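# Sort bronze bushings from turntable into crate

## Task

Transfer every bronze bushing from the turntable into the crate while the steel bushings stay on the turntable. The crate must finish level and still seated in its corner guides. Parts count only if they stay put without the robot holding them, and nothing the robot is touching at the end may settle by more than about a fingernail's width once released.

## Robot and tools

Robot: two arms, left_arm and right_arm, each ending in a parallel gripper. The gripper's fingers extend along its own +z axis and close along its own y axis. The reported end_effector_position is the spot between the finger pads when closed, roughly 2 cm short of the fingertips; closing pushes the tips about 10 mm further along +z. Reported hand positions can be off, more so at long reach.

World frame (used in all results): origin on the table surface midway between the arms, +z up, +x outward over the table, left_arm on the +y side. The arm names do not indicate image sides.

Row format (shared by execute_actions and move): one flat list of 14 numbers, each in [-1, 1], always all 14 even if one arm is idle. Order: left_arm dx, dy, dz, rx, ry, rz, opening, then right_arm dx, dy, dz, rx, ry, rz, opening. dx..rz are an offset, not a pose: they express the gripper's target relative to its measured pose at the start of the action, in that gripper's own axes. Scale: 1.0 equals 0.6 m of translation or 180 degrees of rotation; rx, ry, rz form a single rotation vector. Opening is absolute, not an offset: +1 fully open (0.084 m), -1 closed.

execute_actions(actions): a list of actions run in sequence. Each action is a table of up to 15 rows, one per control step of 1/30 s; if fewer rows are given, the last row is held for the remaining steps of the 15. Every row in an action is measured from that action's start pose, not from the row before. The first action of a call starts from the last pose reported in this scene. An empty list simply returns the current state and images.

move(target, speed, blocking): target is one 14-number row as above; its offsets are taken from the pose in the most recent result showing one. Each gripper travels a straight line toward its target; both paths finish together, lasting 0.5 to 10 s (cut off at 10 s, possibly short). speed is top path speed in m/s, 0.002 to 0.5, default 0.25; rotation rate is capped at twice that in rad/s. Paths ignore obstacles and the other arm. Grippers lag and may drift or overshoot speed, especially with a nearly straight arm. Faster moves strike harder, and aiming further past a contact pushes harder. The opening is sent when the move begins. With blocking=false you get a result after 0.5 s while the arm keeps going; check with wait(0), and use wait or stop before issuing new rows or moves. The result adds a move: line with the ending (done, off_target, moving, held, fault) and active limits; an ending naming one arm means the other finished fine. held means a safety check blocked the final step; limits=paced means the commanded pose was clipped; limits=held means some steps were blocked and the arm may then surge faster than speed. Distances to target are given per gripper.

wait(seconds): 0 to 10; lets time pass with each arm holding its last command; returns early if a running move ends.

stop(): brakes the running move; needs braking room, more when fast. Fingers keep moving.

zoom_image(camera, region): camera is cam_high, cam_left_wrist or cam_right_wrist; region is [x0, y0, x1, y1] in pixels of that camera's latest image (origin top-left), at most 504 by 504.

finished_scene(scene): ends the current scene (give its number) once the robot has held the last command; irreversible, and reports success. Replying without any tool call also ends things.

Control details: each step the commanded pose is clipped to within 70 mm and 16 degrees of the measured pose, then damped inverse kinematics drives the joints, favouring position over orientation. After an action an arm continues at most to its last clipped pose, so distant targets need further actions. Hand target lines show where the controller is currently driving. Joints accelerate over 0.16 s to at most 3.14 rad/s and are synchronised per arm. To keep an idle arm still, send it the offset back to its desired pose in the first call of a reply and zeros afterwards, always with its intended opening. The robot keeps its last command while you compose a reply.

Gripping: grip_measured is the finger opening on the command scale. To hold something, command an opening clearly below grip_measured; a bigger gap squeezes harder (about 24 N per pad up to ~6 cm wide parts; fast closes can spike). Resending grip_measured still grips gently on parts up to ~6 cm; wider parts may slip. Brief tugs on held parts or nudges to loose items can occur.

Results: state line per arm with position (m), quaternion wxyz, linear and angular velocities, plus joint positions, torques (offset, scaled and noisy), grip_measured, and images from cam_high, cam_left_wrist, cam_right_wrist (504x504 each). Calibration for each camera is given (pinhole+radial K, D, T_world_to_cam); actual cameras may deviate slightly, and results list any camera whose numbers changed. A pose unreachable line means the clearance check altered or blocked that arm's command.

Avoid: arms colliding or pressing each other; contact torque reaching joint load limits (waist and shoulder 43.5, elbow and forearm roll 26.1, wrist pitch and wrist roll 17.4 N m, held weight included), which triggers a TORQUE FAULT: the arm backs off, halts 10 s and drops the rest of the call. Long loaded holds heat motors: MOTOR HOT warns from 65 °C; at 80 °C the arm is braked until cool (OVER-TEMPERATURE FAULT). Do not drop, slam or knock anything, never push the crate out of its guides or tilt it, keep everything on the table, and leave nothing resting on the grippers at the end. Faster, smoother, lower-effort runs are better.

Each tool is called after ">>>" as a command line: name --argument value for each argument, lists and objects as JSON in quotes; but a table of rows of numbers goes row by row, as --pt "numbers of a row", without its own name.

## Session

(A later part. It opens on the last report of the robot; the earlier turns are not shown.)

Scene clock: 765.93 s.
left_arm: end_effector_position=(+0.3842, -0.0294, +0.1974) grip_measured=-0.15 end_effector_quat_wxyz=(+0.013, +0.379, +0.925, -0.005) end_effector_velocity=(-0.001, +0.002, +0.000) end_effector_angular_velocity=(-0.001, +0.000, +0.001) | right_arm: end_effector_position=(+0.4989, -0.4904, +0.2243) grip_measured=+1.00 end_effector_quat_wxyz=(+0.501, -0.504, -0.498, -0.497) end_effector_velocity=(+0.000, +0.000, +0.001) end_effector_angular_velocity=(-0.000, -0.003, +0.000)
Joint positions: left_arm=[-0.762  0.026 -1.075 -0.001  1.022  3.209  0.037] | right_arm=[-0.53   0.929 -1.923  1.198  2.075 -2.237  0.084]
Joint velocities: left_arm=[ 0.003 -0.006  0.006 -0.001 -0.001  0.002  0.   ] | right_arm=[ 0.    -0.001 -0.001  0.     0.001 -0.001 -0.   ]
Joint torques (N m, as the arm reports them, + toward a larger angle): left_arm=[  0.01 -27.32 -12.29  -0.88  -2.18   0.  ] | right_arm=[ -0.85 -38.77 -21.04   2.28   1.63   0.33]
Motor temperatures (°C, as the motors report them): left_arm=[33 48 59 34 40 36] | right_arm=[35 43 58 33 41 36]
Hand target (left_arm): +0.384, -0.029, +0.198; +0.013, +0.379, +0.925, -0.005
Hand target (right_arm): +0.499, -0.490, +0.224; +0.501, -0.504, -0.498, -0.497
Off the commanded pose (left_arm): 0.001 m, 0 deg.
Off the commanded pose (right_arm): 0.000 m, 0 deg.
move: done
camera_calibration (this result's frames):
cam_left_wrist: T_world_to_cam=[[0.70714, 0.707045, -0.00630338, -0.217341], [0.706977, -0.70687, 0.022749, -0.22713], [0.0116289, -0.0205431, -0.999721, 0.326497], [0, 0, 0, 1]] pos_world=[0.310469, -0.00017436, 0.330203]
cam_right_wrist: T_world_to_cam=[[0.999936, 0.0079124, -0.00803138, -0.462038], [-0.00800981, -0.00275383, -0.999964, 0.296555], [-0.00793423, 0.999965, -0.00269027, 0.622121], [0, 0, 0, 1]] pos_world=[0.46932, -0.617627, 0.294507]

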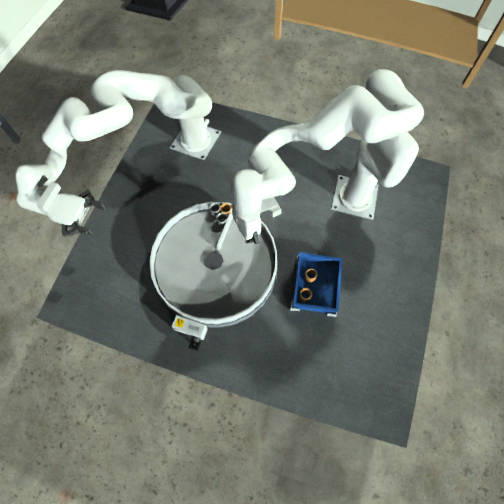

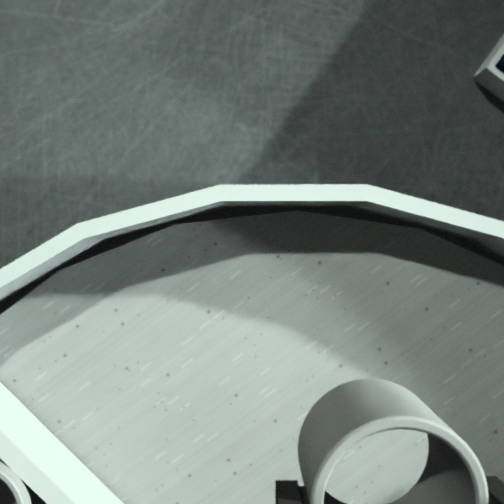

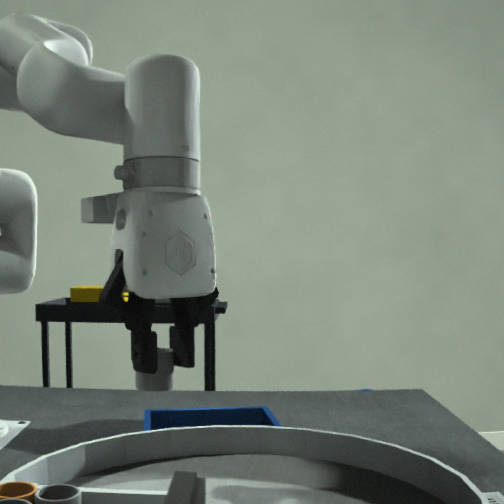

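Good spot. Lower and release.

>>> move --target '[0,0,0.163,0,0,0,-1,0,0,0,0,0,0,1]' --speed 0.12

>>> move --target '[0,0,0,0,0,0,0.2,0,0,0,0,0,0,1]'

>>> move --target '[0,0,-0.18,0,0,0,0.2,0,0,0,0,0,0,1]' --speed 0.2

Scene clock: 772.63 s.
left_arm: end_effector_position=(+0.3864, -0.0318, +0.1003) grip_measured=-0.15 end_effector_quat_wxyz=(+0.013, +0.379, +0.925, -0.005) end_effector_velocity=(-0.001, +0.001, -0.004) end_effector_angular_velocity=(+0.003, +0.004, +0.001) | right_arm: end_effector_position=(+0.4989, -0.4904, +0.2243) grip_measured=+1.00 end_effector_quat_wxyz=(+0.501, -0.504, -0.498, -0.497) end_effector_velocity=(-0.000, +0.000, -0.001) end_effector_angular_velocity=(-0.001, +0.001, +0.001)
Joint positions: left_arm=[-0.762  0.177 -0.96  -0.002  0.754  3.209  0.037] | right_arm=[-0.53   0.929 -1.923  1.198  2.075 -2.237  0.084]
Joint velocities: left_arm=[ 0.001  0.006  0.004 -0.    -0.005 -0.    -0.   ] | right_arm=[ 0.     0.    -0.    -0.002  0.     0.    -0.   ]
Joint torques (N m, as the arm reports them, + toward a larger angle): left_arm=[  0.02 -29.15 -11.43  -0.72  -2.08   0.02] | right_arm=[ -0.73 -38.83 -21.15   2.28   1.55   0.26]
Motor temperatures (°C, as the motors report them): left_arm=[33 47 59 34 40 36] | right_arm=[35 43 58 33 41 36]
Hand target (left_arm): +0.386, -0.032, +0.100; +0.013, +0.379, +0.925, -0.005
Hand target (right_arm): +0.499, -0.490, +0.224; +0.501, -0.504, -0.498, -0.497
Off the commanded pose (left_arm): 0.001 m, 0 deg.
Off the commanded pose (right_arm): 0.000 m, 0 deg.
move: done
camera_calibration (this result's frames):
cam_left_wrist: T_world_to_cam=[[0.707383, 0.706801, -0.00649281, -0.217934], [0.706724, -0.707086, 0.0239021, -0.228186], [0.012303, -0.0214966, -0.999693, 0.229062], [0, 0, 0, 1]] pos_world=[0.31261, -0.00238729, 0.233031]
cam_right_wrist: T_world_to_cam=[[0.999936, 0.00791226, -0.00803135, -0.462038], [-0.00800979, -0.00275363, -0.999964, 0.296555], [-0.00793409, 0.999965, -0.00269008, 0.622121], [0, 0, 0, 1]] pos_world=[0.46932, -0.617627, 0.294507]

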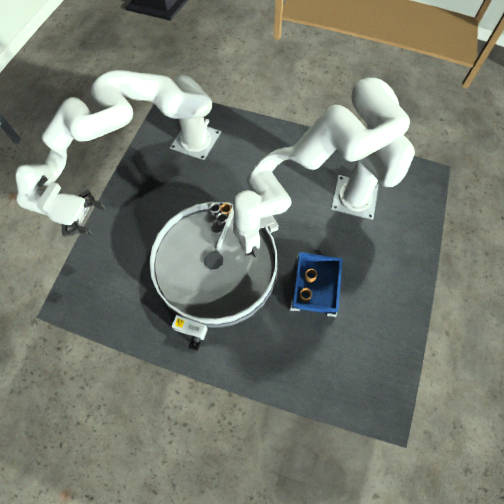

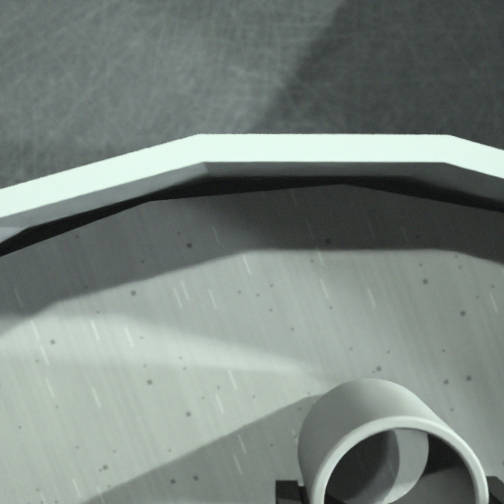

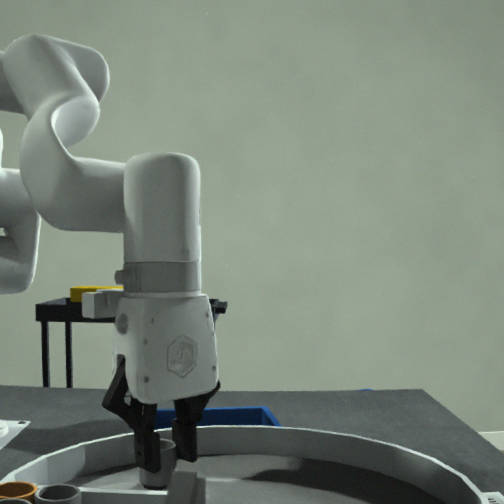

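Scene clock: 773.17 s.
left_arm: end_effector_position=(+0.3866, -0.0319, +0.1005) grip_measured=+0.19 end_effector_quat_wxyz=(+0.014, +0.379, +0.925, -0.005) end_effector_velocity=(+0.000, +0.001, -0.000) end_effector_angular_velocity=(+0.000, +0.001, +0.002) | right_arm: end_effector_position=(+0.4989, -0.4904, +0.2243) grip_measured=+1.00 end_effector_quat_wxyz=(+0.501, -0.504, -0.498, -0.497) end_effector_velocity=(-0.000, +0.000, +0.001) end_effector_angular_velocity=(+0.001, -0.003, +0.001)
Joint positions: left_arm=[-0.762  0.177 -0.96  -0.002  0.754  3.209  0.052] | right_arm=[-0.53   0.929 -1.923  1.198  2.075 -2.237  0.084]
Joint velocities: left_arm=[ 0.001  0.     0.001 -0.    -0.    -0.     0.   ] | right_arm=[ 0.    -0.001 -0.     0.001  0.001 -0.003 -0.   ]
Joint torques (N m, as the arm reports them, + toward a larger angle): left_arm=[ -0.1  -28.47 -11.13  -1.27  -1.94  -0.24] | right_arm=[ -0.57 -39.05 -21.24   2.46   1.55   0.37]
Motor temperatures (°C, as the motors report them): left_arm=[33 47 59 34 40 36] | right_arm=[35 43 58 33 41 36]
Hand target (left_arm): +0.386, -0.032, +0.100; +0.013, +0.379, +0.925, -0.005
Hand target (right_arm): +0.499, -0.490, +0.224; +0.501, -0.504, -0.498, -0.497
Off the commanded pose (left_arm): 0.000 m, 0 deg.
Off the commanded pose (right_arm): 0.000 m, 0 deg.
move: done
camera_calibration (this result's frames):
cam_left_wrist: T_world_to_cam=[[0.707355, 0.706829, -0.00641415, -0.217993], [0.706744, -0.707048, 0.0244006, -0.228397], [0.012712, -0.0217931, -0.999682, 0.229076], [0, 0, 0, 1]] pos_world=[0.312705, -0.00241204, 0.233178]
cam_right_wrist: T_world_to_cam=[[0.999936, 0.00791231, -0.00803131, -0.462038], [-0.00800974, -0.00275367, -0.999964, 0.296555], [-0.00793414, 0.999965, -0.00269012, 0.622121], [0, 0, 0, 1]] pos_world=[0.46932, -0.617627, 0.294507]

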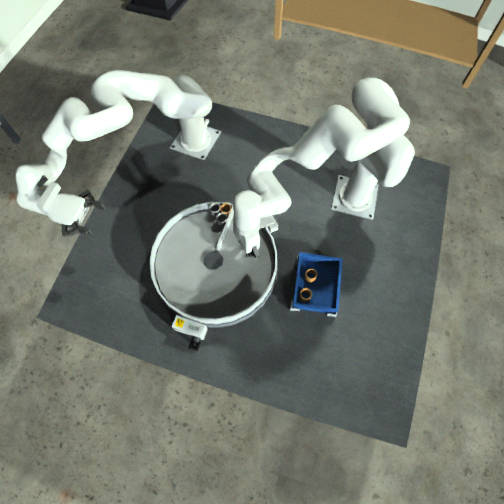

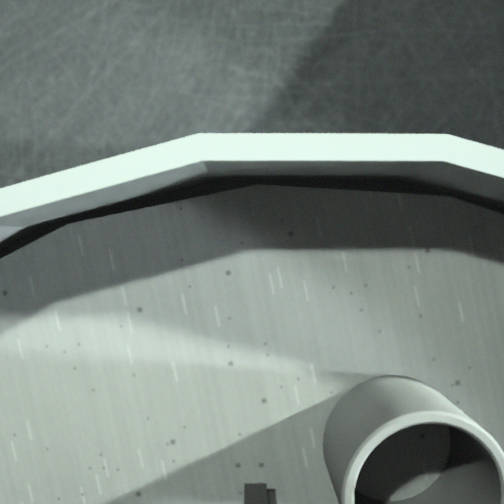

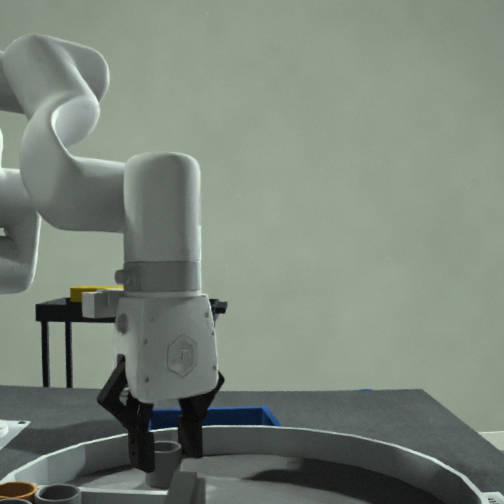

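Scene clock: 774.17 s.
left_arm: end_effector_position=(+0.3840, -0.0291, +0.2074) grip_measured=+0.19 end_effector_quat_wxyz=(+0.013, +0.379, +0.925, -0.005) end_effector_velocity=(+0.001, -0.002, +0.006) end_effector_angular_velocity=(-0.005, -0.005, -0.002) | right_arm: end_effector_position=(+0.4989, -0.4904, +0.2243) grip_measured=+1.00 end_effector_quat_wxyz=(+0.501, -0.504, -0.498, -0.497) end_effector_velocity=(-0.000, +0.000, -0.000) end_effector_angular_velocity=(+0.000, +0.001, +0.001)
Joint positions: left_arm=[-0.762  0.015 -1.092 -0.001  1.05   3.209  0.052] | right_arm=[-0.53   0.929 -1.923  1.198  2.075 -2.237  0.084]
Joint velocities: left_arm=[-0.002 -0.004 -0.011 -0.     0.009 -0.    -0.   ] | right_arm=[ 0.     0.001  0.    -0.001  0.001 -0.     0.   ]
Joint torques (N m, as the arm reports them, + toward a larger angle): left_arm=[  0.42 -26.43 -12.51  -1.21  -2.27   0.08] | right_arm=[ -0.64 -39.12 -21.01   2.32   1.6    0.07]
Motor temperatures (°C, as the motors report them): left_arm=[33 46 59 34 40 36] | right_arm=[35 43 58 33 41 36]
Hand target (left_arm): +0.384, -0.029, +0.208; +0.014, +0.379, +0.925, -0.005
Hand target (right_arm): +0.499, -0.490, +0.224; +0.501, -0.504, -0.498, -0.497
Off the commanded pose (left_arm): 0.001 m, 0 deg.
Off the commanded pose (right_arm): 0.000 m, 0 deg.
move: done
camera_calibration (this result's frames):
cam_left_wrist: T_world_to_cam=[[0.707083, 0.707103, -0.00623598, -0.217323], [0.707034, -0.706814, 0.0227361, -0.22699], [0.0116691, -0.0204854, -0.999722, 0.336508], [0, 0, 0, 1]] pos_world=[0.310228, 0.000123185, 0.34022]
cam_right_wrist: T_world_to_cam=[[0.999936, 0.00791227, -0.00803143, -0.462038], [-0.00800987, -0.00275361, -0.999964, 0.296555], [-0.0079341, 0.999965, -0.00269006, 0.622121], [0, 0, 0, 1]] pos_world=[0.46932, -0.617627, 0.294507]

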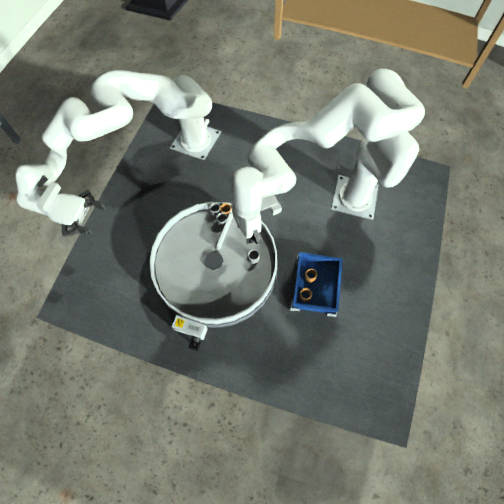

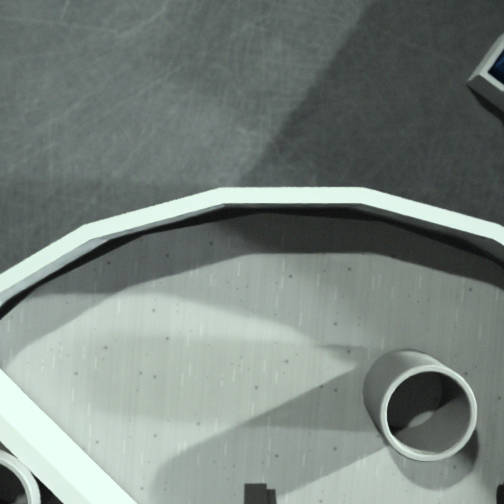

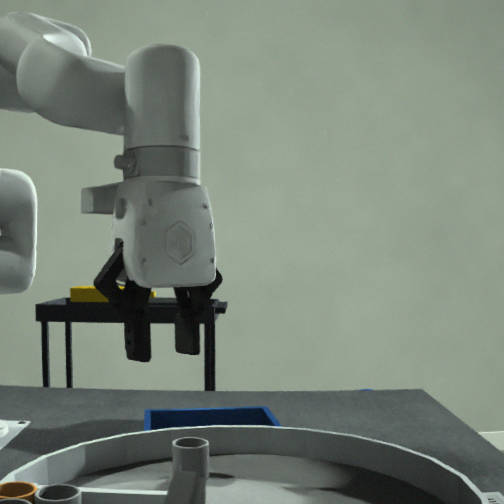

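>>> move --target '[-0.147,-0.232,0.1,0,0,0,-0.05,0,0,0,0,0,0,1]' --speed 0.3

>>> move --target '[0,0,0.082,0,0,0,-0.05,0,0,0,0,0,0,1]' --speed 0.15

Scene clock: 789.17 s.
left_arm: end_effector_position=(+0.3506, -0.1912, +0.1506) grip_measured=-0.06 end_effector_quat_wxyz=(+0.013, +0.379, +0.925, -0.005) end_effector_velocity=(-0.001, -0.001, -0.003) end_effector_angular_velocity=(+0.006, +0.004, -0.000) | right_arm: end_effector_position=(+0.4989, -0.4904, +0.2243) grip_measured=+1.00 end_effector_quat_wxyz=(+0.501, -0.504, -0.498, -0.497) end_effector_velocity=(+0.000, +0.000, +0.001) end_effector_angular_velocity=(+0.000, -0.001, -0.001)
Joint positions: left_arm=[-1.017  0.402 -1.438  0.007  1.008  2.949  0.041] | right_arm=[-0.53   0.929 -1.923  1.198  2.075 -2.237  0.084]
Joint velocities: left_arm=[-0.002  0.009 -0.007  0.     0.005 -0.002 -0.   ] | right_arm=[ 0.    -0.001  0.     0.001  0.     0.001  0.   ]
Joint torques (N m, as the arm reports them, + toward a larger angle): left_arm=[  0.01 -36.8  -12.05  -1.19  -2.12  -0.09] | right_arm=[ -0.57 -38.81 -21.18   2.12   1.61   0.3 ]
Motor temperatures (°C, as the motors report them): left_arm=[33 45 59 34 40 36] | right_arm=[35 43 58 33 41 36]
Hand target (left_arm): +0.350, -0.191, +0.150; +0.013, +0.379, +0.925, -0.005
Hand target (right_arm): +0.499, -0.490, +0.224; +0.501, -0.504, -0.498, -0.497
Off the commanded pose (left_arm): 0.001 m, 0 deg.
Off the commanded pose (right_arm): 0.000 m, 0 deg.
move: done
camera_calibration (this result's frames):
cam_left_wrist: T_world_to_cam=[[0.706797, 0.707386, -0.00658287, -0.0792575], [0.707312, -0.706501, 0.0237986, -0.3168], [0.012184, -0.0214769, -0.999695, 0.27644], [0, 0, 0, 1]] pos_world=[0.276727, -0.161817, 0.283374]
cam_right_wrist: T_world_to_cam=[[0.999936, 0.00791234, -0.00803138, -0.462038], [-0.00800981, -0.00275356, -0.999964, 0.296555], [-0.00793417, 0.999965, -0.00269001, 0.622121], [0, 0, 0, 1]] pos_world=[0.46932, -0.617627, 0.294507]

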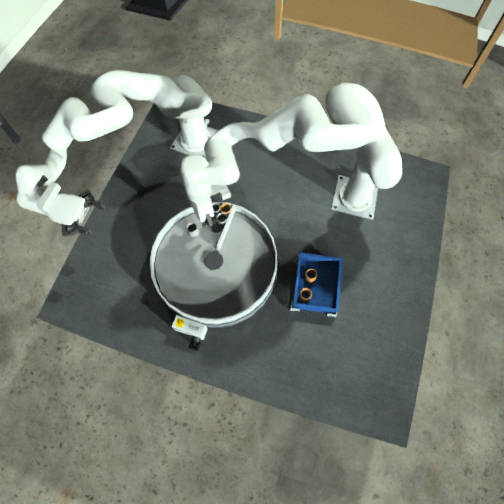

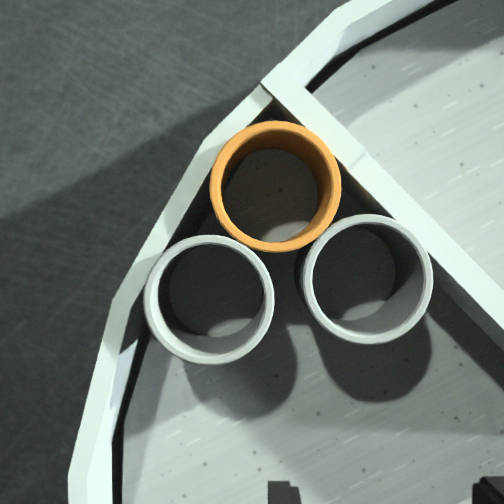

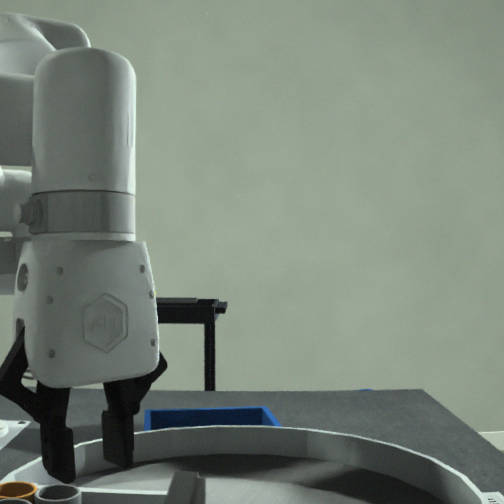

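Scene clock: 790.00 s.
left_arm: end_effector_position=(+0.3517, -0.1925, +0.1021) grip_measured=-0.06 end_effector_quat_wxyz=(+0.014, +0.379, +0.925, -0.006) end_effector_velocity=(+0.001, -0.000, -0.001) end_effector_angular_velocity=(-0.002, -0.002, +0.001) | right_arm: end_effector_position=(+0.4989, -0.4904, +0.2243) grip_measured=+1.00 end_effector_quat_wxyz=(+0.501, -0.504, -0.498, -0.497) end_effector_velocity=(+0.001, +0.000, +0.000) end_effector_angular_velocity=(+0.000, -0.001, -0.002)
Joint positions: left_arm=[-1.016  0.47  -1.392  0.007  0.893  2.949  0.041] | right_arm=[-0.53   0.929 -1.923  1.198  2.075 -2.237  0.084]
Joint velocities: left_arm=[ 0.001  0.003  0.001  0.001 -0.006 -0.    -0.   ] | right_arm=[ 0.    -0.    -0.     0.002 -0.001 -0.    -0.   ]
Joint torques (N m, as the arm reports them, + toward a larger angle): left_arm=[  0.73 -37.02 -12.    -1.15  -2.19  -0.04] | right_arm=[ -0.6  -39.01 -20.85   2.19   1.48   0.35]
Motor temperatures (°C, as the motors report them): left_arm=[33 45 59 34 40 36] | right_arm=[35 43 58 33 41 36]
Hand target (left_arm): +0.352, -0.192, +0.101; +0.013, +0.379, +0.925, -0.005
Hand target (right_arm): +0.499, -0.490, +0.224; +0.501, -0.504, -0.498, -0.497
Off the commanded pose (left_arm): 0.001 m, 0 deg.
Off the commanded pose (right_arm): 0.000 m, 0 deg.
move: done
camera_calibration (this result's frames):
cam_left_wrist: T_world_to_cam=[[0.706916, 0.707264, -0.0068443, -0.0794758], [0.707185, -0.7066, 0.0246204, -0.317412], [0.0125769, -0.0222447, -0.999673, 0.227572], [0, 0, 0, 1]] pos_world=[0.27779, -0.163011, 0.234768]
cam_right_wrist: T_world_to_cam=[[0.999936, 0.00791236, -0.00803129, -0.462038], [-0.00800972, -0.00275362, -0.999964, 0.296555], [-0.0079342, 0.999965, -0.00269007, 0.622121], [0, 0, 0, 1]] pos_world=[0.46932, -0.617627, 0.294507]

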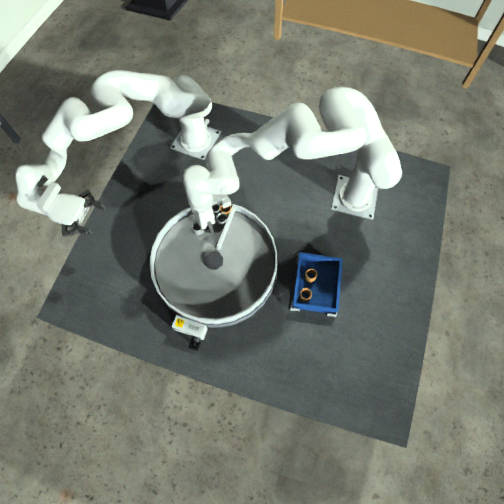

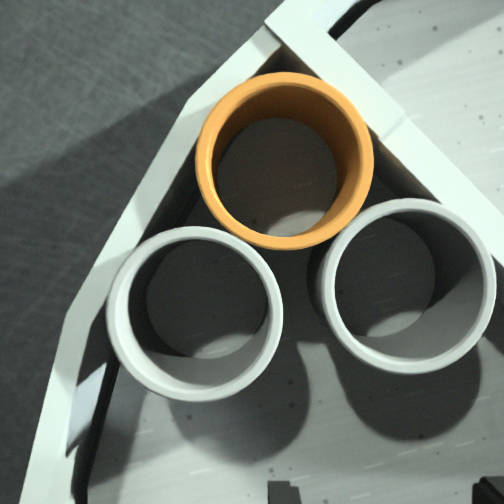

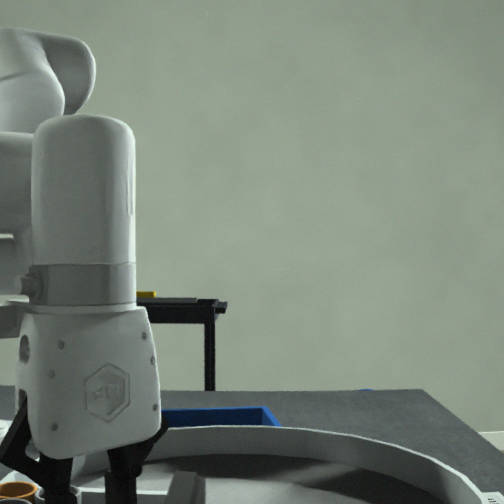

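Aligned. Slide in, close, lift.

>>> move --target '[0.1,0,0.006,0,0,0,-0.05,0,0,0,0,0,0,1]' --speed 0.03

Scene clock: 795.17 s.
left_arm: end_effector_position=(+0.3214, -0.1597, +0.1082) grip_measured=-0.08 end_effector_quat_wxyz=(+0.031, +0.374, +0.927, -0.017) end_effector_velocity=(+0.000, +0.000, -0.000) end_effector_angular_velocity=(-0.004, -0.003, +0.003) | right_arm: end_effector_position=(+0.4989, -0.4904, +0.2243) grip_measured=+1.00 end_effector_quat_wxyz=(+0.501, -0.504, -0.498, -0.497) end_effector_velocity=(-0.000, -0.000, -0.000) end_effector_angular_velocity=(-0.000, +0.000, +0.000)
Joint positions: left_arm=[-1.028  0.298 -1.142  0.009  0.774  2.925  0.041] | right_arm=[-0.53   0.929 -1.923  1.198  2.075 -2.237  0.084]
Joint velocities: left_arm=[ 0.001 -0.002  0.006  0.    -0.008 -0.002  0.   ] | right_arm=[-0.  0. -0. -0.  0.  0.  0.]
Joint torques (N m, as the arm reports them, + toward a larger angle): left_arm=[-16.9  -12.85   4.38  -4.07   9.12   0.89] | right_arm=[ -0.74 -38.62 -21.08   2.27   1.58   0.16]
Motor temperatures (°C, as the motors report them): left_arm=[33 45 58 34 40 36] | right_arm=[35 43 58 33 41 36]
Hand target (left_arm): +0.309, -0.150, +0.097; +0.014, +0.379, +0.925, -0.006
Hand target (right_arm): +0.499, -0.490, +0.224; +0.501, -0.504, -0.498, -0.497
Off the commanded pose (left_arm): 0.019 m, 2 deg.
Off the commanded pose (right_arm): 0.000 m, 0 deg.
move: off_target (left_arm)
camera_calibration (this result's frames):
cam_left_wrist: T_world_to_cam=[[0.700166, 0.713819, -0.0151457, -0.0771422], [0.713094, -0.698083, 0.0646319, -0.277878], [0.0355626, -0.0560534, -0.997794, 0.221752], [0, 0, 0, 1]] pos_world=[0.244279, -0.126486, 0.238054]
cam_right_wrist: T_world_to_cam=[[0.999936, 0.00791231, -0.00803138, -0.462038], [-0.00800981, -0.00275358, -0.999964, 0.296555], [-0.00793414, 0.999965, -0.00269003, 0.622121], [0, 0, 0, 1]] pos_world=[0.46932, -0.617627, 0.294507]

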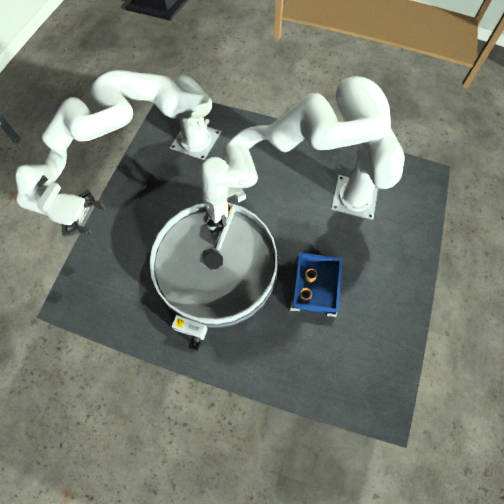

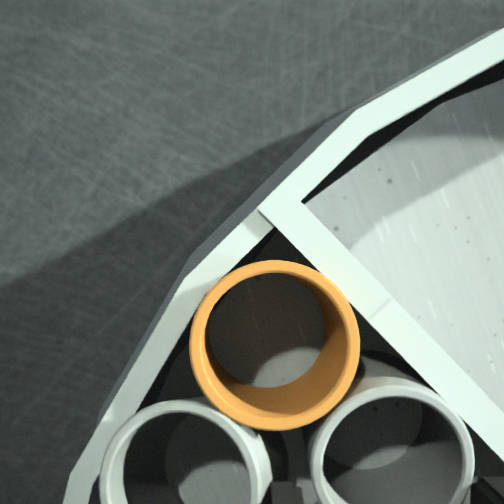

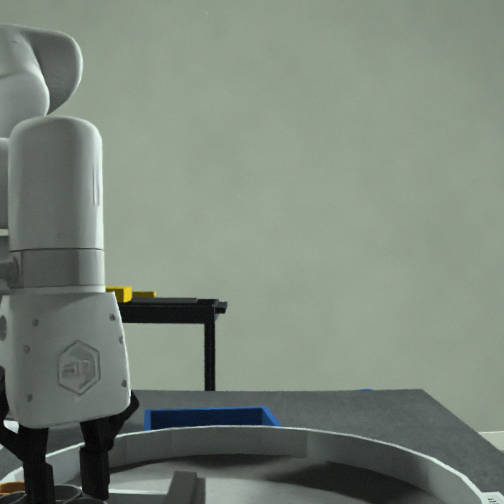

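>>> move --target '[0,0,0,0,0,0,-1,0,0,0,0,0,0,1]'

>>> move --target '[-0.01,0,-0.17,0,0,0,-1,0,0,0,0,0,0,1]' --speed 0.1

Scene clock: 799.97 s.
left_arm: end_effector_position=(+0.3216, -0.1598, +0.1081) grip_measured=-0.20 end_effector_quat_wxyz=(+0.031, +0.374, +0.927, -0.017) end_effector_velocity=(-0.000, +0.001, -0.000) end_effector_angular_velocity=(+0.001, +0.000, +0.001) | right_arm: end_effector_position=(+0.4989, -0.4904, +0.2243) grip_measured=+1.00 end_effector_quat_wxyz=(+0.501, -0.504, -0.498, -0.497) end_effector_velocity=(-0.000, -0.000, +0.000) end_effector_angular_velocity=(-0.001, -0.001, +0.000)
Joint positions: left_arm=[-1.028  0.298 -1.142  0.009  0.774  2.925  0.036] | right_arm=[-0.53   0.929 -1.923  1.198  2.075 -2.237  0.084]
Joint velocities: left_arm=[ 0.    -0.001  0.002  0.    -0.    -0.001 -0.   ] | right_arm=[ 0.    -0.001 -0.    -0.001 -0.    -0.    -0.   ]
Joint torques (N m, as the arm reports them, + toward a larger angle): left_arm=[-10.53 -18.14  -2.7   -4.16   2.25   0.11] | right_arm=[ -0.75 -38.81 -21.16   2.26   1.62   0.26]
Motor temperatures (°C, as the motors report them): left_arm=[33 45 56 34 43 36] | right_arm=[35 43 58 33 41 36]
Hand target (left_arm): +0.321, -0.160, +0.108; +0.031, +0.374, +0.927, -0.017
Hand target (right_arm): +0.499, -0.490, +0.224; +0.501, -0.504, -0.498, -0.497
Off the commanded pose (left_arm): 0.000 m, 0 deg.
Off the commanded pose (right_arm): 0.000 m, 0 deg.
move: done
camera_calibration (this result's frames):
cam_left_wrist: T_world_to_cam=[[0.700077, 0.713906, -0.0151644, -0.0771577], [0.713171, -0.697978, 0.0649155, -0.278132], [0.0357591, -0.0562607, -0.997776, 0.221629], [0, 0, 0, 1]] pos_world=[0.244447, -0.126578, 0.238021]
cam_right_wrist: T_world_to_cam=[[0.999936, 0.00791243, -0.00803149, -0.462038], [-0.00800992, -0.00275348, -0.999964, 0.296555], [-0.00793426, 0.999965, -0.00268992, 0.622121], [0, 0, 0, 1]] pos_world=[0.46932, -0.617627, 0.294507]

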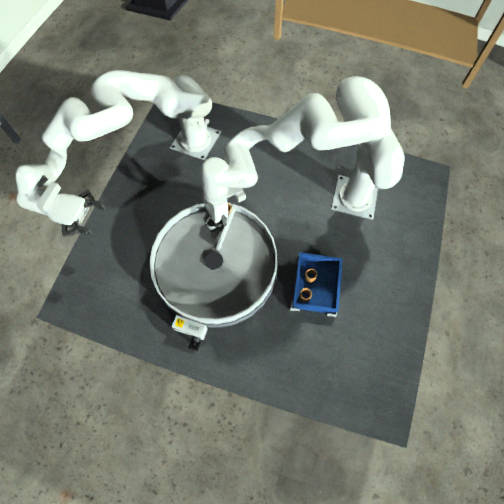

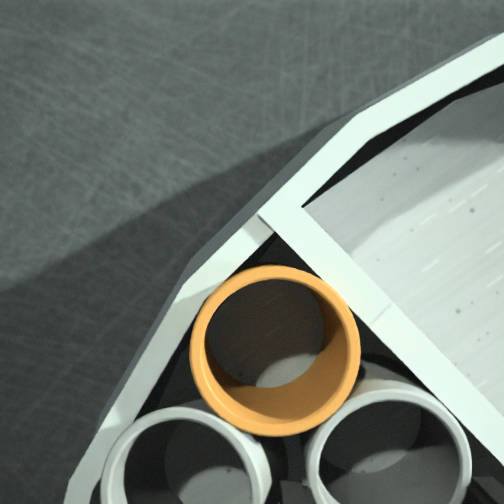

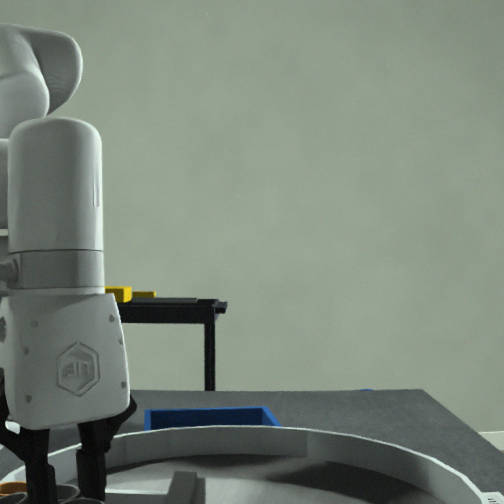

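Scene clock: 801.37 s.
left_arm: end_effector_position=(+0.3213, -0.1579, +0.2095) grip_measured=-0.19 end_effector_quat_wxyz=(+0.030, +0.374, +0.927, -0.017) end_effector_velocity=(+0.000, -0.001, +0.003) end_effector_angular_velocity=(-0.001, -0.001, -0.000) | right_arm: end_effector_position=(+0.4989, -0.4904, +0.2243) grip_measured=+1.00 end_effector_quat_wxyz=(+0.501, -0.504, -0.498, -0.497) end_effector_velocity=(-0.000, -0.000, -0.000) end_effector_angular_velocity=(-0.001, -0.000, +0.000)
Joint positions: left_arm=[-1.027  0.166 -1.273  0.007  1.039  2.929  0.036] | right_arm=[-0.53   0.929 -1.923  1.198  2.075 -2.237  0.084]
Joint velocities: left_arm=[ 0.    -0.001 -0.007 -0.     0.007  0.001 -0.   ] | right_arm=[-0.    -0.    -0.    -0.001 -0.    -0.     0.   ]
Joint torques (N m, as the arm reports them, + toward a larger angle): left_arm=[  0.21 -32.31 -12.49  -1.05  -2.55   0.08] | right_arm=[ -0.52 -39.2  -21.1    2.21   1.49   0.23]
Motor temperatures (°C, as the motors report them): left_arm=[33 45 56 34 43 36] | right_arm=[35 43 58 33 41 36]
Hand target (left_arm): +0.321, -0.158, +0.210; +0.031, +0.374, +0.927, -0.017
Hand target (right_arm): +0.499, -0.490, +0.224; +0.501, -0.504, -0.498, -0.497
Off the commanded pose (left_arm): 0.001 m, 0 deg.
Off the commanded pose (right_arm): 0.000 m, 0 deg.
move: done
camera_calibration (this result's frames):
cam_left_wrist: T_world_to_cam=[[0.699836, 0.714153, -0.0146882, -0.076743], [0.71343, -0.697816, 0.063802, -0.282969], [0.0353147, -0.0551299, -0.997854, 0.323245], [0, 0, 0, 1]] pos_world=[0.244171, -0.124834, 0.339478]
cam_right_wrist: T_world_to_cam=[[0.999936, 0.00791225, -0.00803154, -0.462038], [-0.00800997, -0.00275345, -0.999964, 0.296555], [-0.00793408, 0.999965, -0.0026899, 0.622121], [0, 0, 0, 1]] pos_world=[0.46932, -0.617627, 0.294507]

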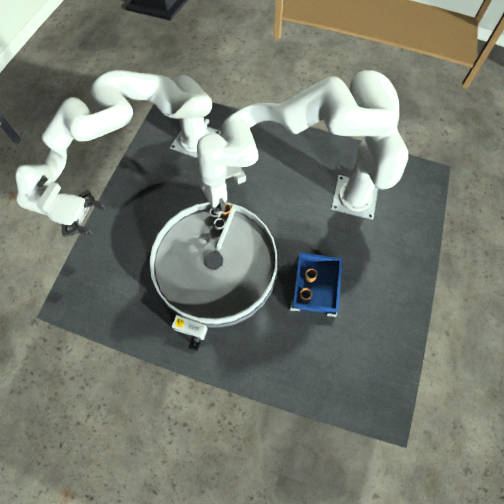

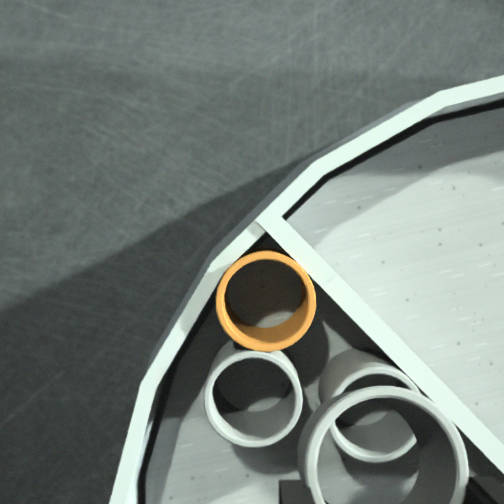

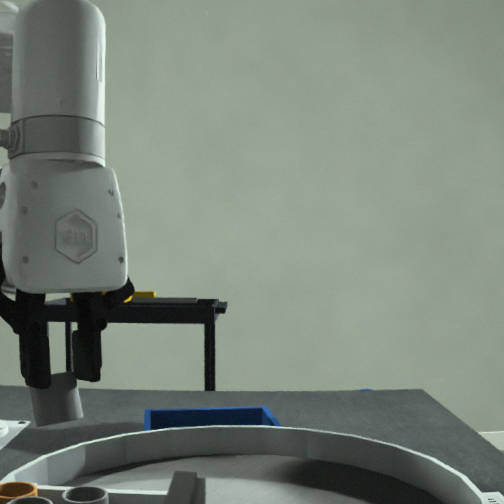

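>>> move --target '[0.06,-0.22,0,0,0,0,-1,0,0,0,0,0,0,1]' --speed 0.2

Scene clock: 813.43 s.
left_arm: end_effector_position=(+0.2044, -0.2276, +0.2084) grip_measured=-0.19 end_effector_quat_wxyz=(+0.030, +0.374, +0.927, -0.017) end_effector_velocity=(-0.003, -0.001, +0.000) end_effector_angular_velocity=(+0.001, -0.000, -0.001) | right_arm: end_effector_position=(+0.4989, -0.4904, +0.2243) grip_measured=+1.00 end_effector_quat_wxyz=(+0.501, -0.504, -0.498, -0.497) end_effector_velocity=(-0.000, +0.000, +0.000) end_effector_angular_velocity=(+0.000, -0.001, -0.000)
Joint positions: left_arm=[-1.287  0.2   -1.316  0.027  1.051  2.659  0.036] | right_arm=[-0.53   0.929 -1.923  1.198  2.075 -2.237  0.084]
Joint velocities: left_arm=[-0.006  0.002 -0.004  0.001  0.002 -0.005  0.   ] | right_arm=[-0.    -0.001  0.     0.     0.    -0.001 -0.   ]
Joint torques (N m, as the arm reports them, + toward a larger angle): left_arm=[  0.57 -32.63 -12.55  -1.1   -2.46   0.05] | right_arm=[ -0.83 -38.6  -21.15   2.12   1.52   0.3 ]
Motor temperatures (°C, as the motors report them): left_arm=[33 45 58 34 42 36] | right_arm=[35 43 58 33 41 36]
Hand target (left_arm): +0.204, -0.228, +0.208; +0.030, +0.374, +0.927, -0.017
Hand target (right_arm): +0.499, -0.490, +0.224; +0.501, -0.504, -0.498, -0.497
Off the commanded pose (left_arm): 0.001 m, 0 deg.
Off the commanded pose (right_arm): 0.000 m, 0 deg.
move: done
camera_calibration (this result's frames):
cam_left_wrist: T_world_to_cam=[[0.699392, 0.714581, -0.0150041, 0.0551557], [0.71386, -0.697339, 0.0642105, -0.248174], [0.0354206, -0.0556192, -0.997824, 0.322251], [0, 0, 0, 1]] pos_world=[0.127172, -0.194551, 0.338313]
cam_right_wrist: T_world_to_cam=[[0.999936, 0.00791218, -0.00803143, -0.462038], [-0.00800986, -0.00275343, -0.999964, 0.296555], [-0.00793401, 0.999965, -0.00268988, 0.622121], [0, 0, 0, 1]] pos_world=[0.46932, -0.617627, 0.294507]

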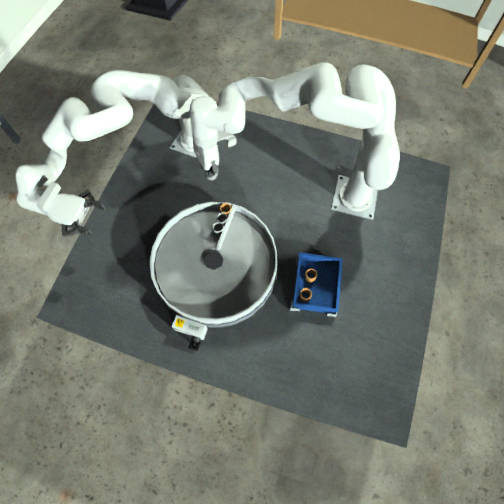

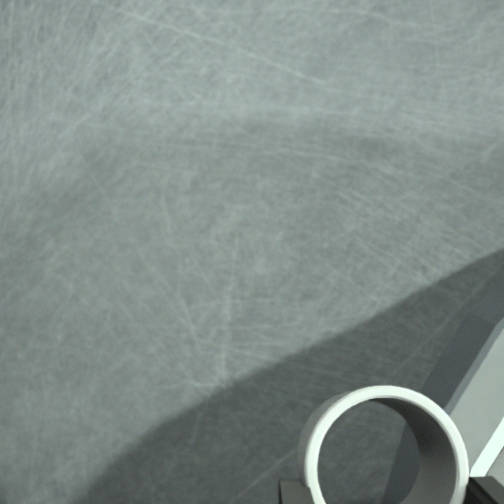

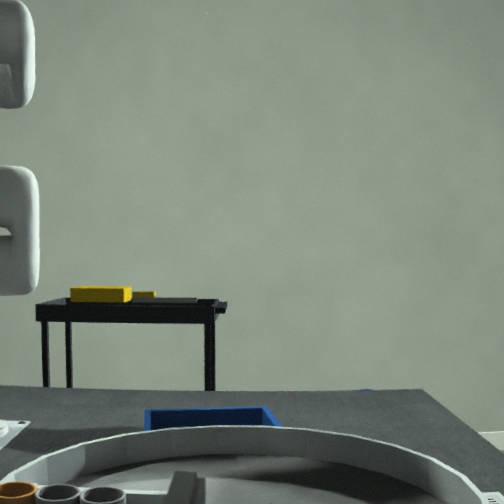

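>>> move --target '[0,0,0.26,0,0,0,-1,0,0,0,0,0,0,1]' --speed 0.12

>>> move --target '[0,0,0,0,0,0,0.3,0,0,0,0,0,0,1]'

>>> move --target '[0,0,-0.18,0,0,0,0.3,0,0,0,0,0,0,1]' --speed 0.2

Scene clock: 823.77 s.
left_arm: end_effector_position=(+0.2115, -0.2376, +0.0552) grip_measured=-0.19 end_effector_quat_wxyz=(+0.032, +0.374, +0.927, -0.018) end_effector_velocity=(+0.003, +0.000, -0.005) end_effector_angular_velocity=(-0.000, -0.000, +0.003) | right_arm: end_effector_position=(+0.4989, -0.4904, +0.2243) grip_measured=+1.00 end_effector_quat_wxyz=(+0.501, -0.504, -0.498, -0.497) end_effector_velocity=(-0.000, +0.000, +0.000) end_effector_angular_velocity=(+0.001, +0.000, +0.000)
Joint positions: left_arm=[-1.278  0.451 -1.197  0.037  0.676  2.653  0.036] | right_arm=[-0.53   0.929 -1.923  1.198  2.075 -2.237  0.084]
Joint velocities: left_arm=[ 0.005  0.012 -0.002  0.001 -0.01   0.    -0.001] | right_arm=[-0.     0.     0.     0.001  0.001  0.    -0.   ]
Joint torques (N m, as the arm reports them, + toward a larger angle): left_arm=[ -0.86 -26.01  -7.82  -1.49  -2.03   0.15] | right_arm=[ -0.83 -38.87 -20.99   2.3    1.5    0.26]
Motor temperatures (°C, as the motors report them): left_arm=[33 45 59 34 42 36] | right_arm=[35 43 58 33 41 36]
Hand target (left_arm): +0.211, -0.236, +0.053; +0.030, +0.374, +0.927, -0.017
Hand target (right_arm): +0.499, -0.490, +0.224; +0.501, -0.504, -0.498, -0.497
Off the commanded pose (left_arm): 0.003 m, 0 deg.
Off the commanded pose (right_arm): 0.000 m, 0 deg.
move: done
camera_calibration (this result's frames):
cam_left_wrist: T_world_to_cam=[[0.699674, 0.71426, -0.0170195, 0.054911], [0.713528, -0.697342, 0.0677653, -0.250502], [0.0365336, -0.0595575, -0.997556, 0.167365], [0, 0, 0, 1]] pos_world=[0.134206, -0.203938, 0.184866]
cam_right_wrist: T_world_to_cam=[[0.999936, 0.00791232, -0.00803122, -0.462038], [-0.00800966, -0.00275346, -0.999964, 0.296555], [-0.00793415, 0.999965, -0.00268991, 0.622121], [0, 0, 0, 1]] pos_world=[0.46932, -0.617627, 0.294507]

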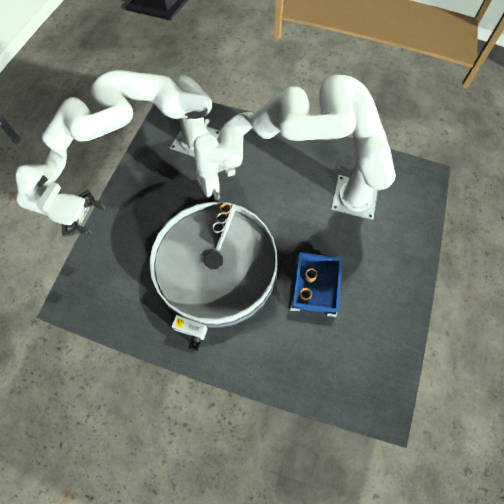

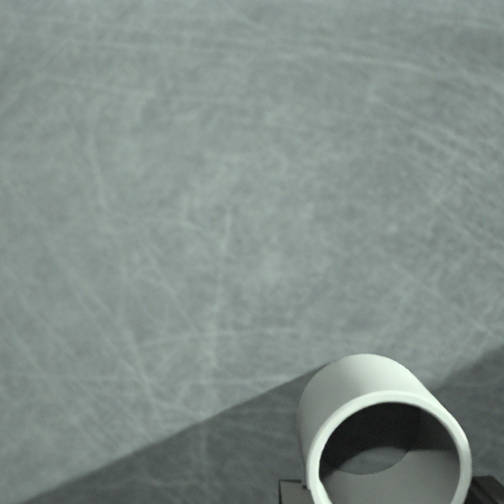

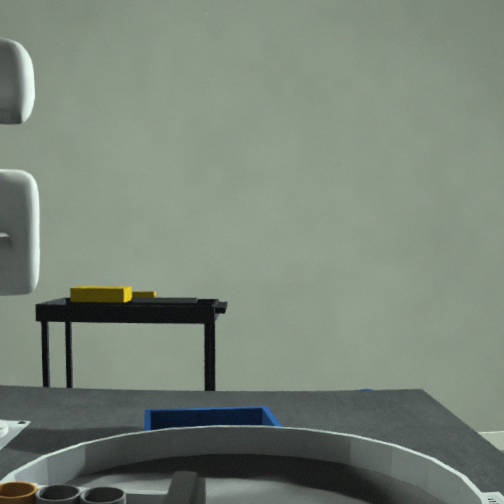

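Scene clock: 824.30 s.
left_arm: end_effector_position=(+0.2114, -0.2374, +0.0548) grip_measured=+0.29 end_effector_quat_wxyz=(+0.032, +0.374, +0.927, -0.018) end_effector_velocity=(-0.000, -0.001, +0.001) end_effector_angular_velocity=(-0.002, -0.001, -0.002) | right_arm: end_effector_position=(+0.4989, -0.4904, +0.2243) grip_measured=+1.00 end_effector_quat_wxyz=(+0.501, -0.504, -0.498, -0.497) end_effector_velocity=(+0.000, +0.000, -0.000) end_effector_angular_velocity=(+0.000, +0.001, -0.001)
Joint positions: left_arm=[-1.278  0.452 -1.197  0.037  0.676  2.653  0.056] | right_arm=[-0.53   0.929 -1.923  1.198  2.075 -2.237  0.084]
Joint velocities: left_arm=[-0.001 -0.002 -0.001  0.     0.     0.001  0.   ] | right_arm=[ 0.     0.001 -0.     0.    -0.001  0.001  0.   ]
Joint torques (N m, as the arm reports them, + toward a larger angle): left_arm=[  0.42 -34.5  -11.04  -1.32  -2.09   0.18] | right_arm=[ -0.74 -38.9  -21.07   2.15   1.68   0.09]
Motor temperatures (°C, as the motors report them): left_arm=[33 45 59 34 42 36] | right_arm=[35 43 58 33 41 36]
Hand target (left_arm): +0.212, -0.238, +0.055; +0.032, +0.374, +0.927, -0.018
Hand target (right_arm): +0.499, -0.490, +0.224; +0.501, -0.504, -0.498, -0.497
Off the commanded pose (left_arm): 0.000 m, 0 deg.
Off the commanded pose (right_arm): 0.000 m, 0 deg.
move: done
camera_calibration (this result's frames):
cam_left_wrist: T_world_to_cam=[[0.6997, 0.71424, -0.016728, 0.0548208], [0.713514, -0.697417, 0.067134, -0.250253], [0.0362835, -0.0589094, -0.997604, 0.167245], [0, 0, 0, 1]] pos_world=[0.134133, -0.203833, 0.184562]
cam_right_wrist: T_world_to_cam=[[0.999936, 0.00791226, -0.00803149, -0.462038], [-0.00800993, -0.00275349, -0.999964, 0.296555], [-0.00793409, 0.999965, -0.00268994, 0.622121], [0, 0, 0, 1]] pos_world=[0.46932, -0.617627, 0.294507]

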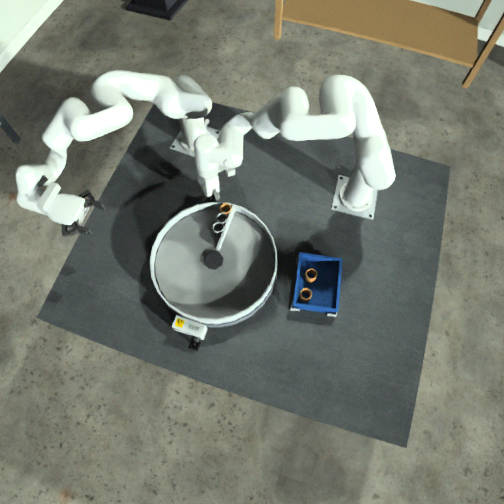

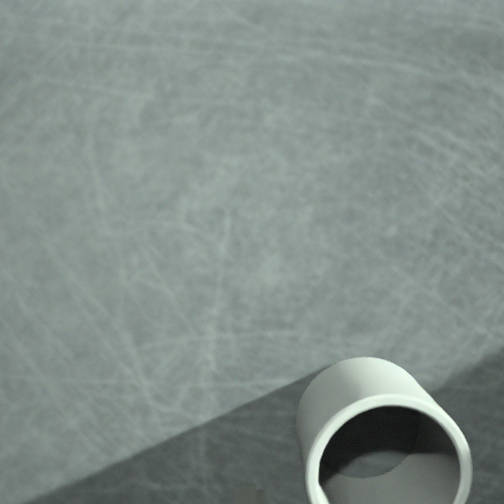

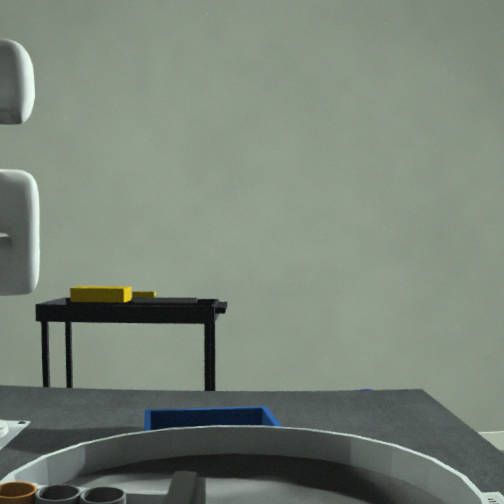

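Scene clock: 825.33 s.
left_arm: end_effector_position=(+0.2066, -0.2306, +0.1616) grip_measured=+0.29 end_effector_quat_wxyz=(+0.031, +0.374, +0.927, -0.017) end_effector_velocity=(+0.002, -0.003, +0.007) end_effector_angular_velocity=(-0.011, -0.004, +0.002) | right_arm: end_effector_position=(+0.4989, -0.4904, +0.2243) grip_measured=+1.00 end_effector_quat_wxyz=(+0.501, -0.504, -0.498, -0.497) end_effector_velocity=(-0.000, +0.000, +0.000) end_effector_angular_velocity=(-0.001, -0.000, +0.001)
Joint positions: left_arm=[-1.284  0.258 -1.254  0.03   0.929  2.658  0.056] | right_arm=[-0.53   0.929 -1.923  1.198  2.075 -2.237  0.084]
Joint velocities: left_arm=[ 0.001 -0.007 -0.009 -0.     0.004 -0.001  0.   ] | right_arm=[ 0.    -0.    -0.    -0.001  0.001 -0.001 -0.   ]
Joint torques (N m, as the arm reports them, + toward a larger angle): left_arm=[  0.01 -32.29 -11.95  -1.13  -2.46   0.14] | right_arm=[ -0.5  -38.94 -21.16   2.15   1.55   0.31]
Motor temperatures (°C, as the motors report them): left_arm=[33 45 59 34 42 36] | right_arm=[35 43 58 33 41 36]
Hand target (left_arm): +0.207, -0.231, +0.162; +0.032, +0.374, +0.927, -0.018
Hand target (right_arm): +0.499, -0.490, +0.224; +0.501, -0.504, -0.498, -0.497
Off the commanded pose (left_arm): 0.001 m, 0 deg.
Off the commanded pose (right_arm): 0.000 m, 0 deg.
move: done
camera_calibration (this result's frames):
cam_left_wrist: T_world_to_cam=[[0.699467, 0.71449, -0.0158107, 0.0550874], [0.713757, -0.697292, 0.065849, -0.249045], [0.0360238, -0.0573442, -0.997704, 0.274759], [0, 0, 0, 1]] pos_world=[0.129328, -0.197261, 0.291398]
cam_right_wrist: T_world_to_cam=[[0.999936, 0.00791213, -0.00803147, -0.462038], [-0.00800991, -0.00275346, -0.999964, 0.296555], [-0.00793396, 0.999965, -0.00268991, 0.622121], [0, 0, 0, 1]] pos_world=[0.46932, -0.617627, 0.294507]

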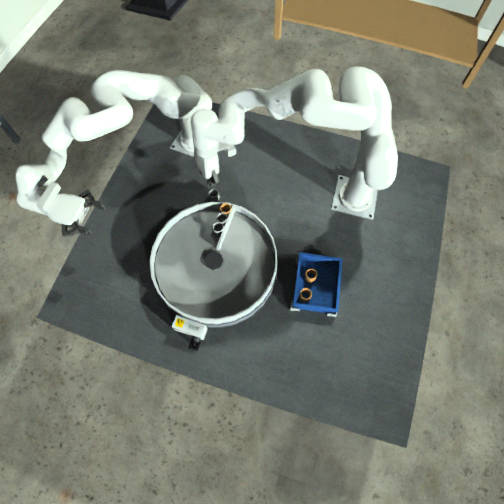

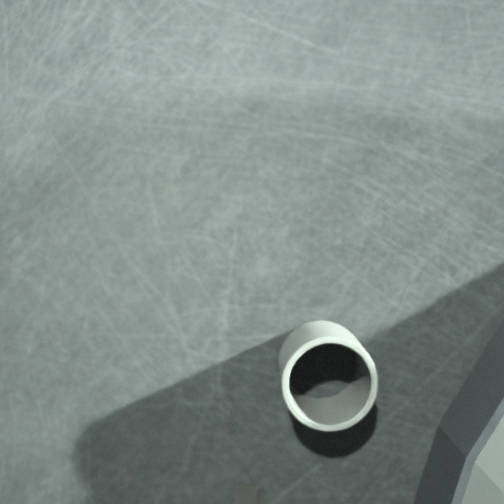

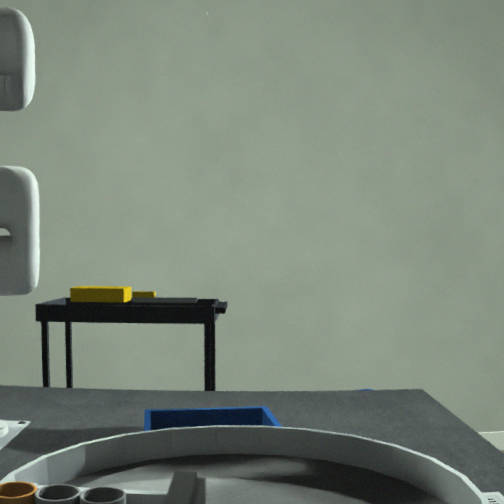

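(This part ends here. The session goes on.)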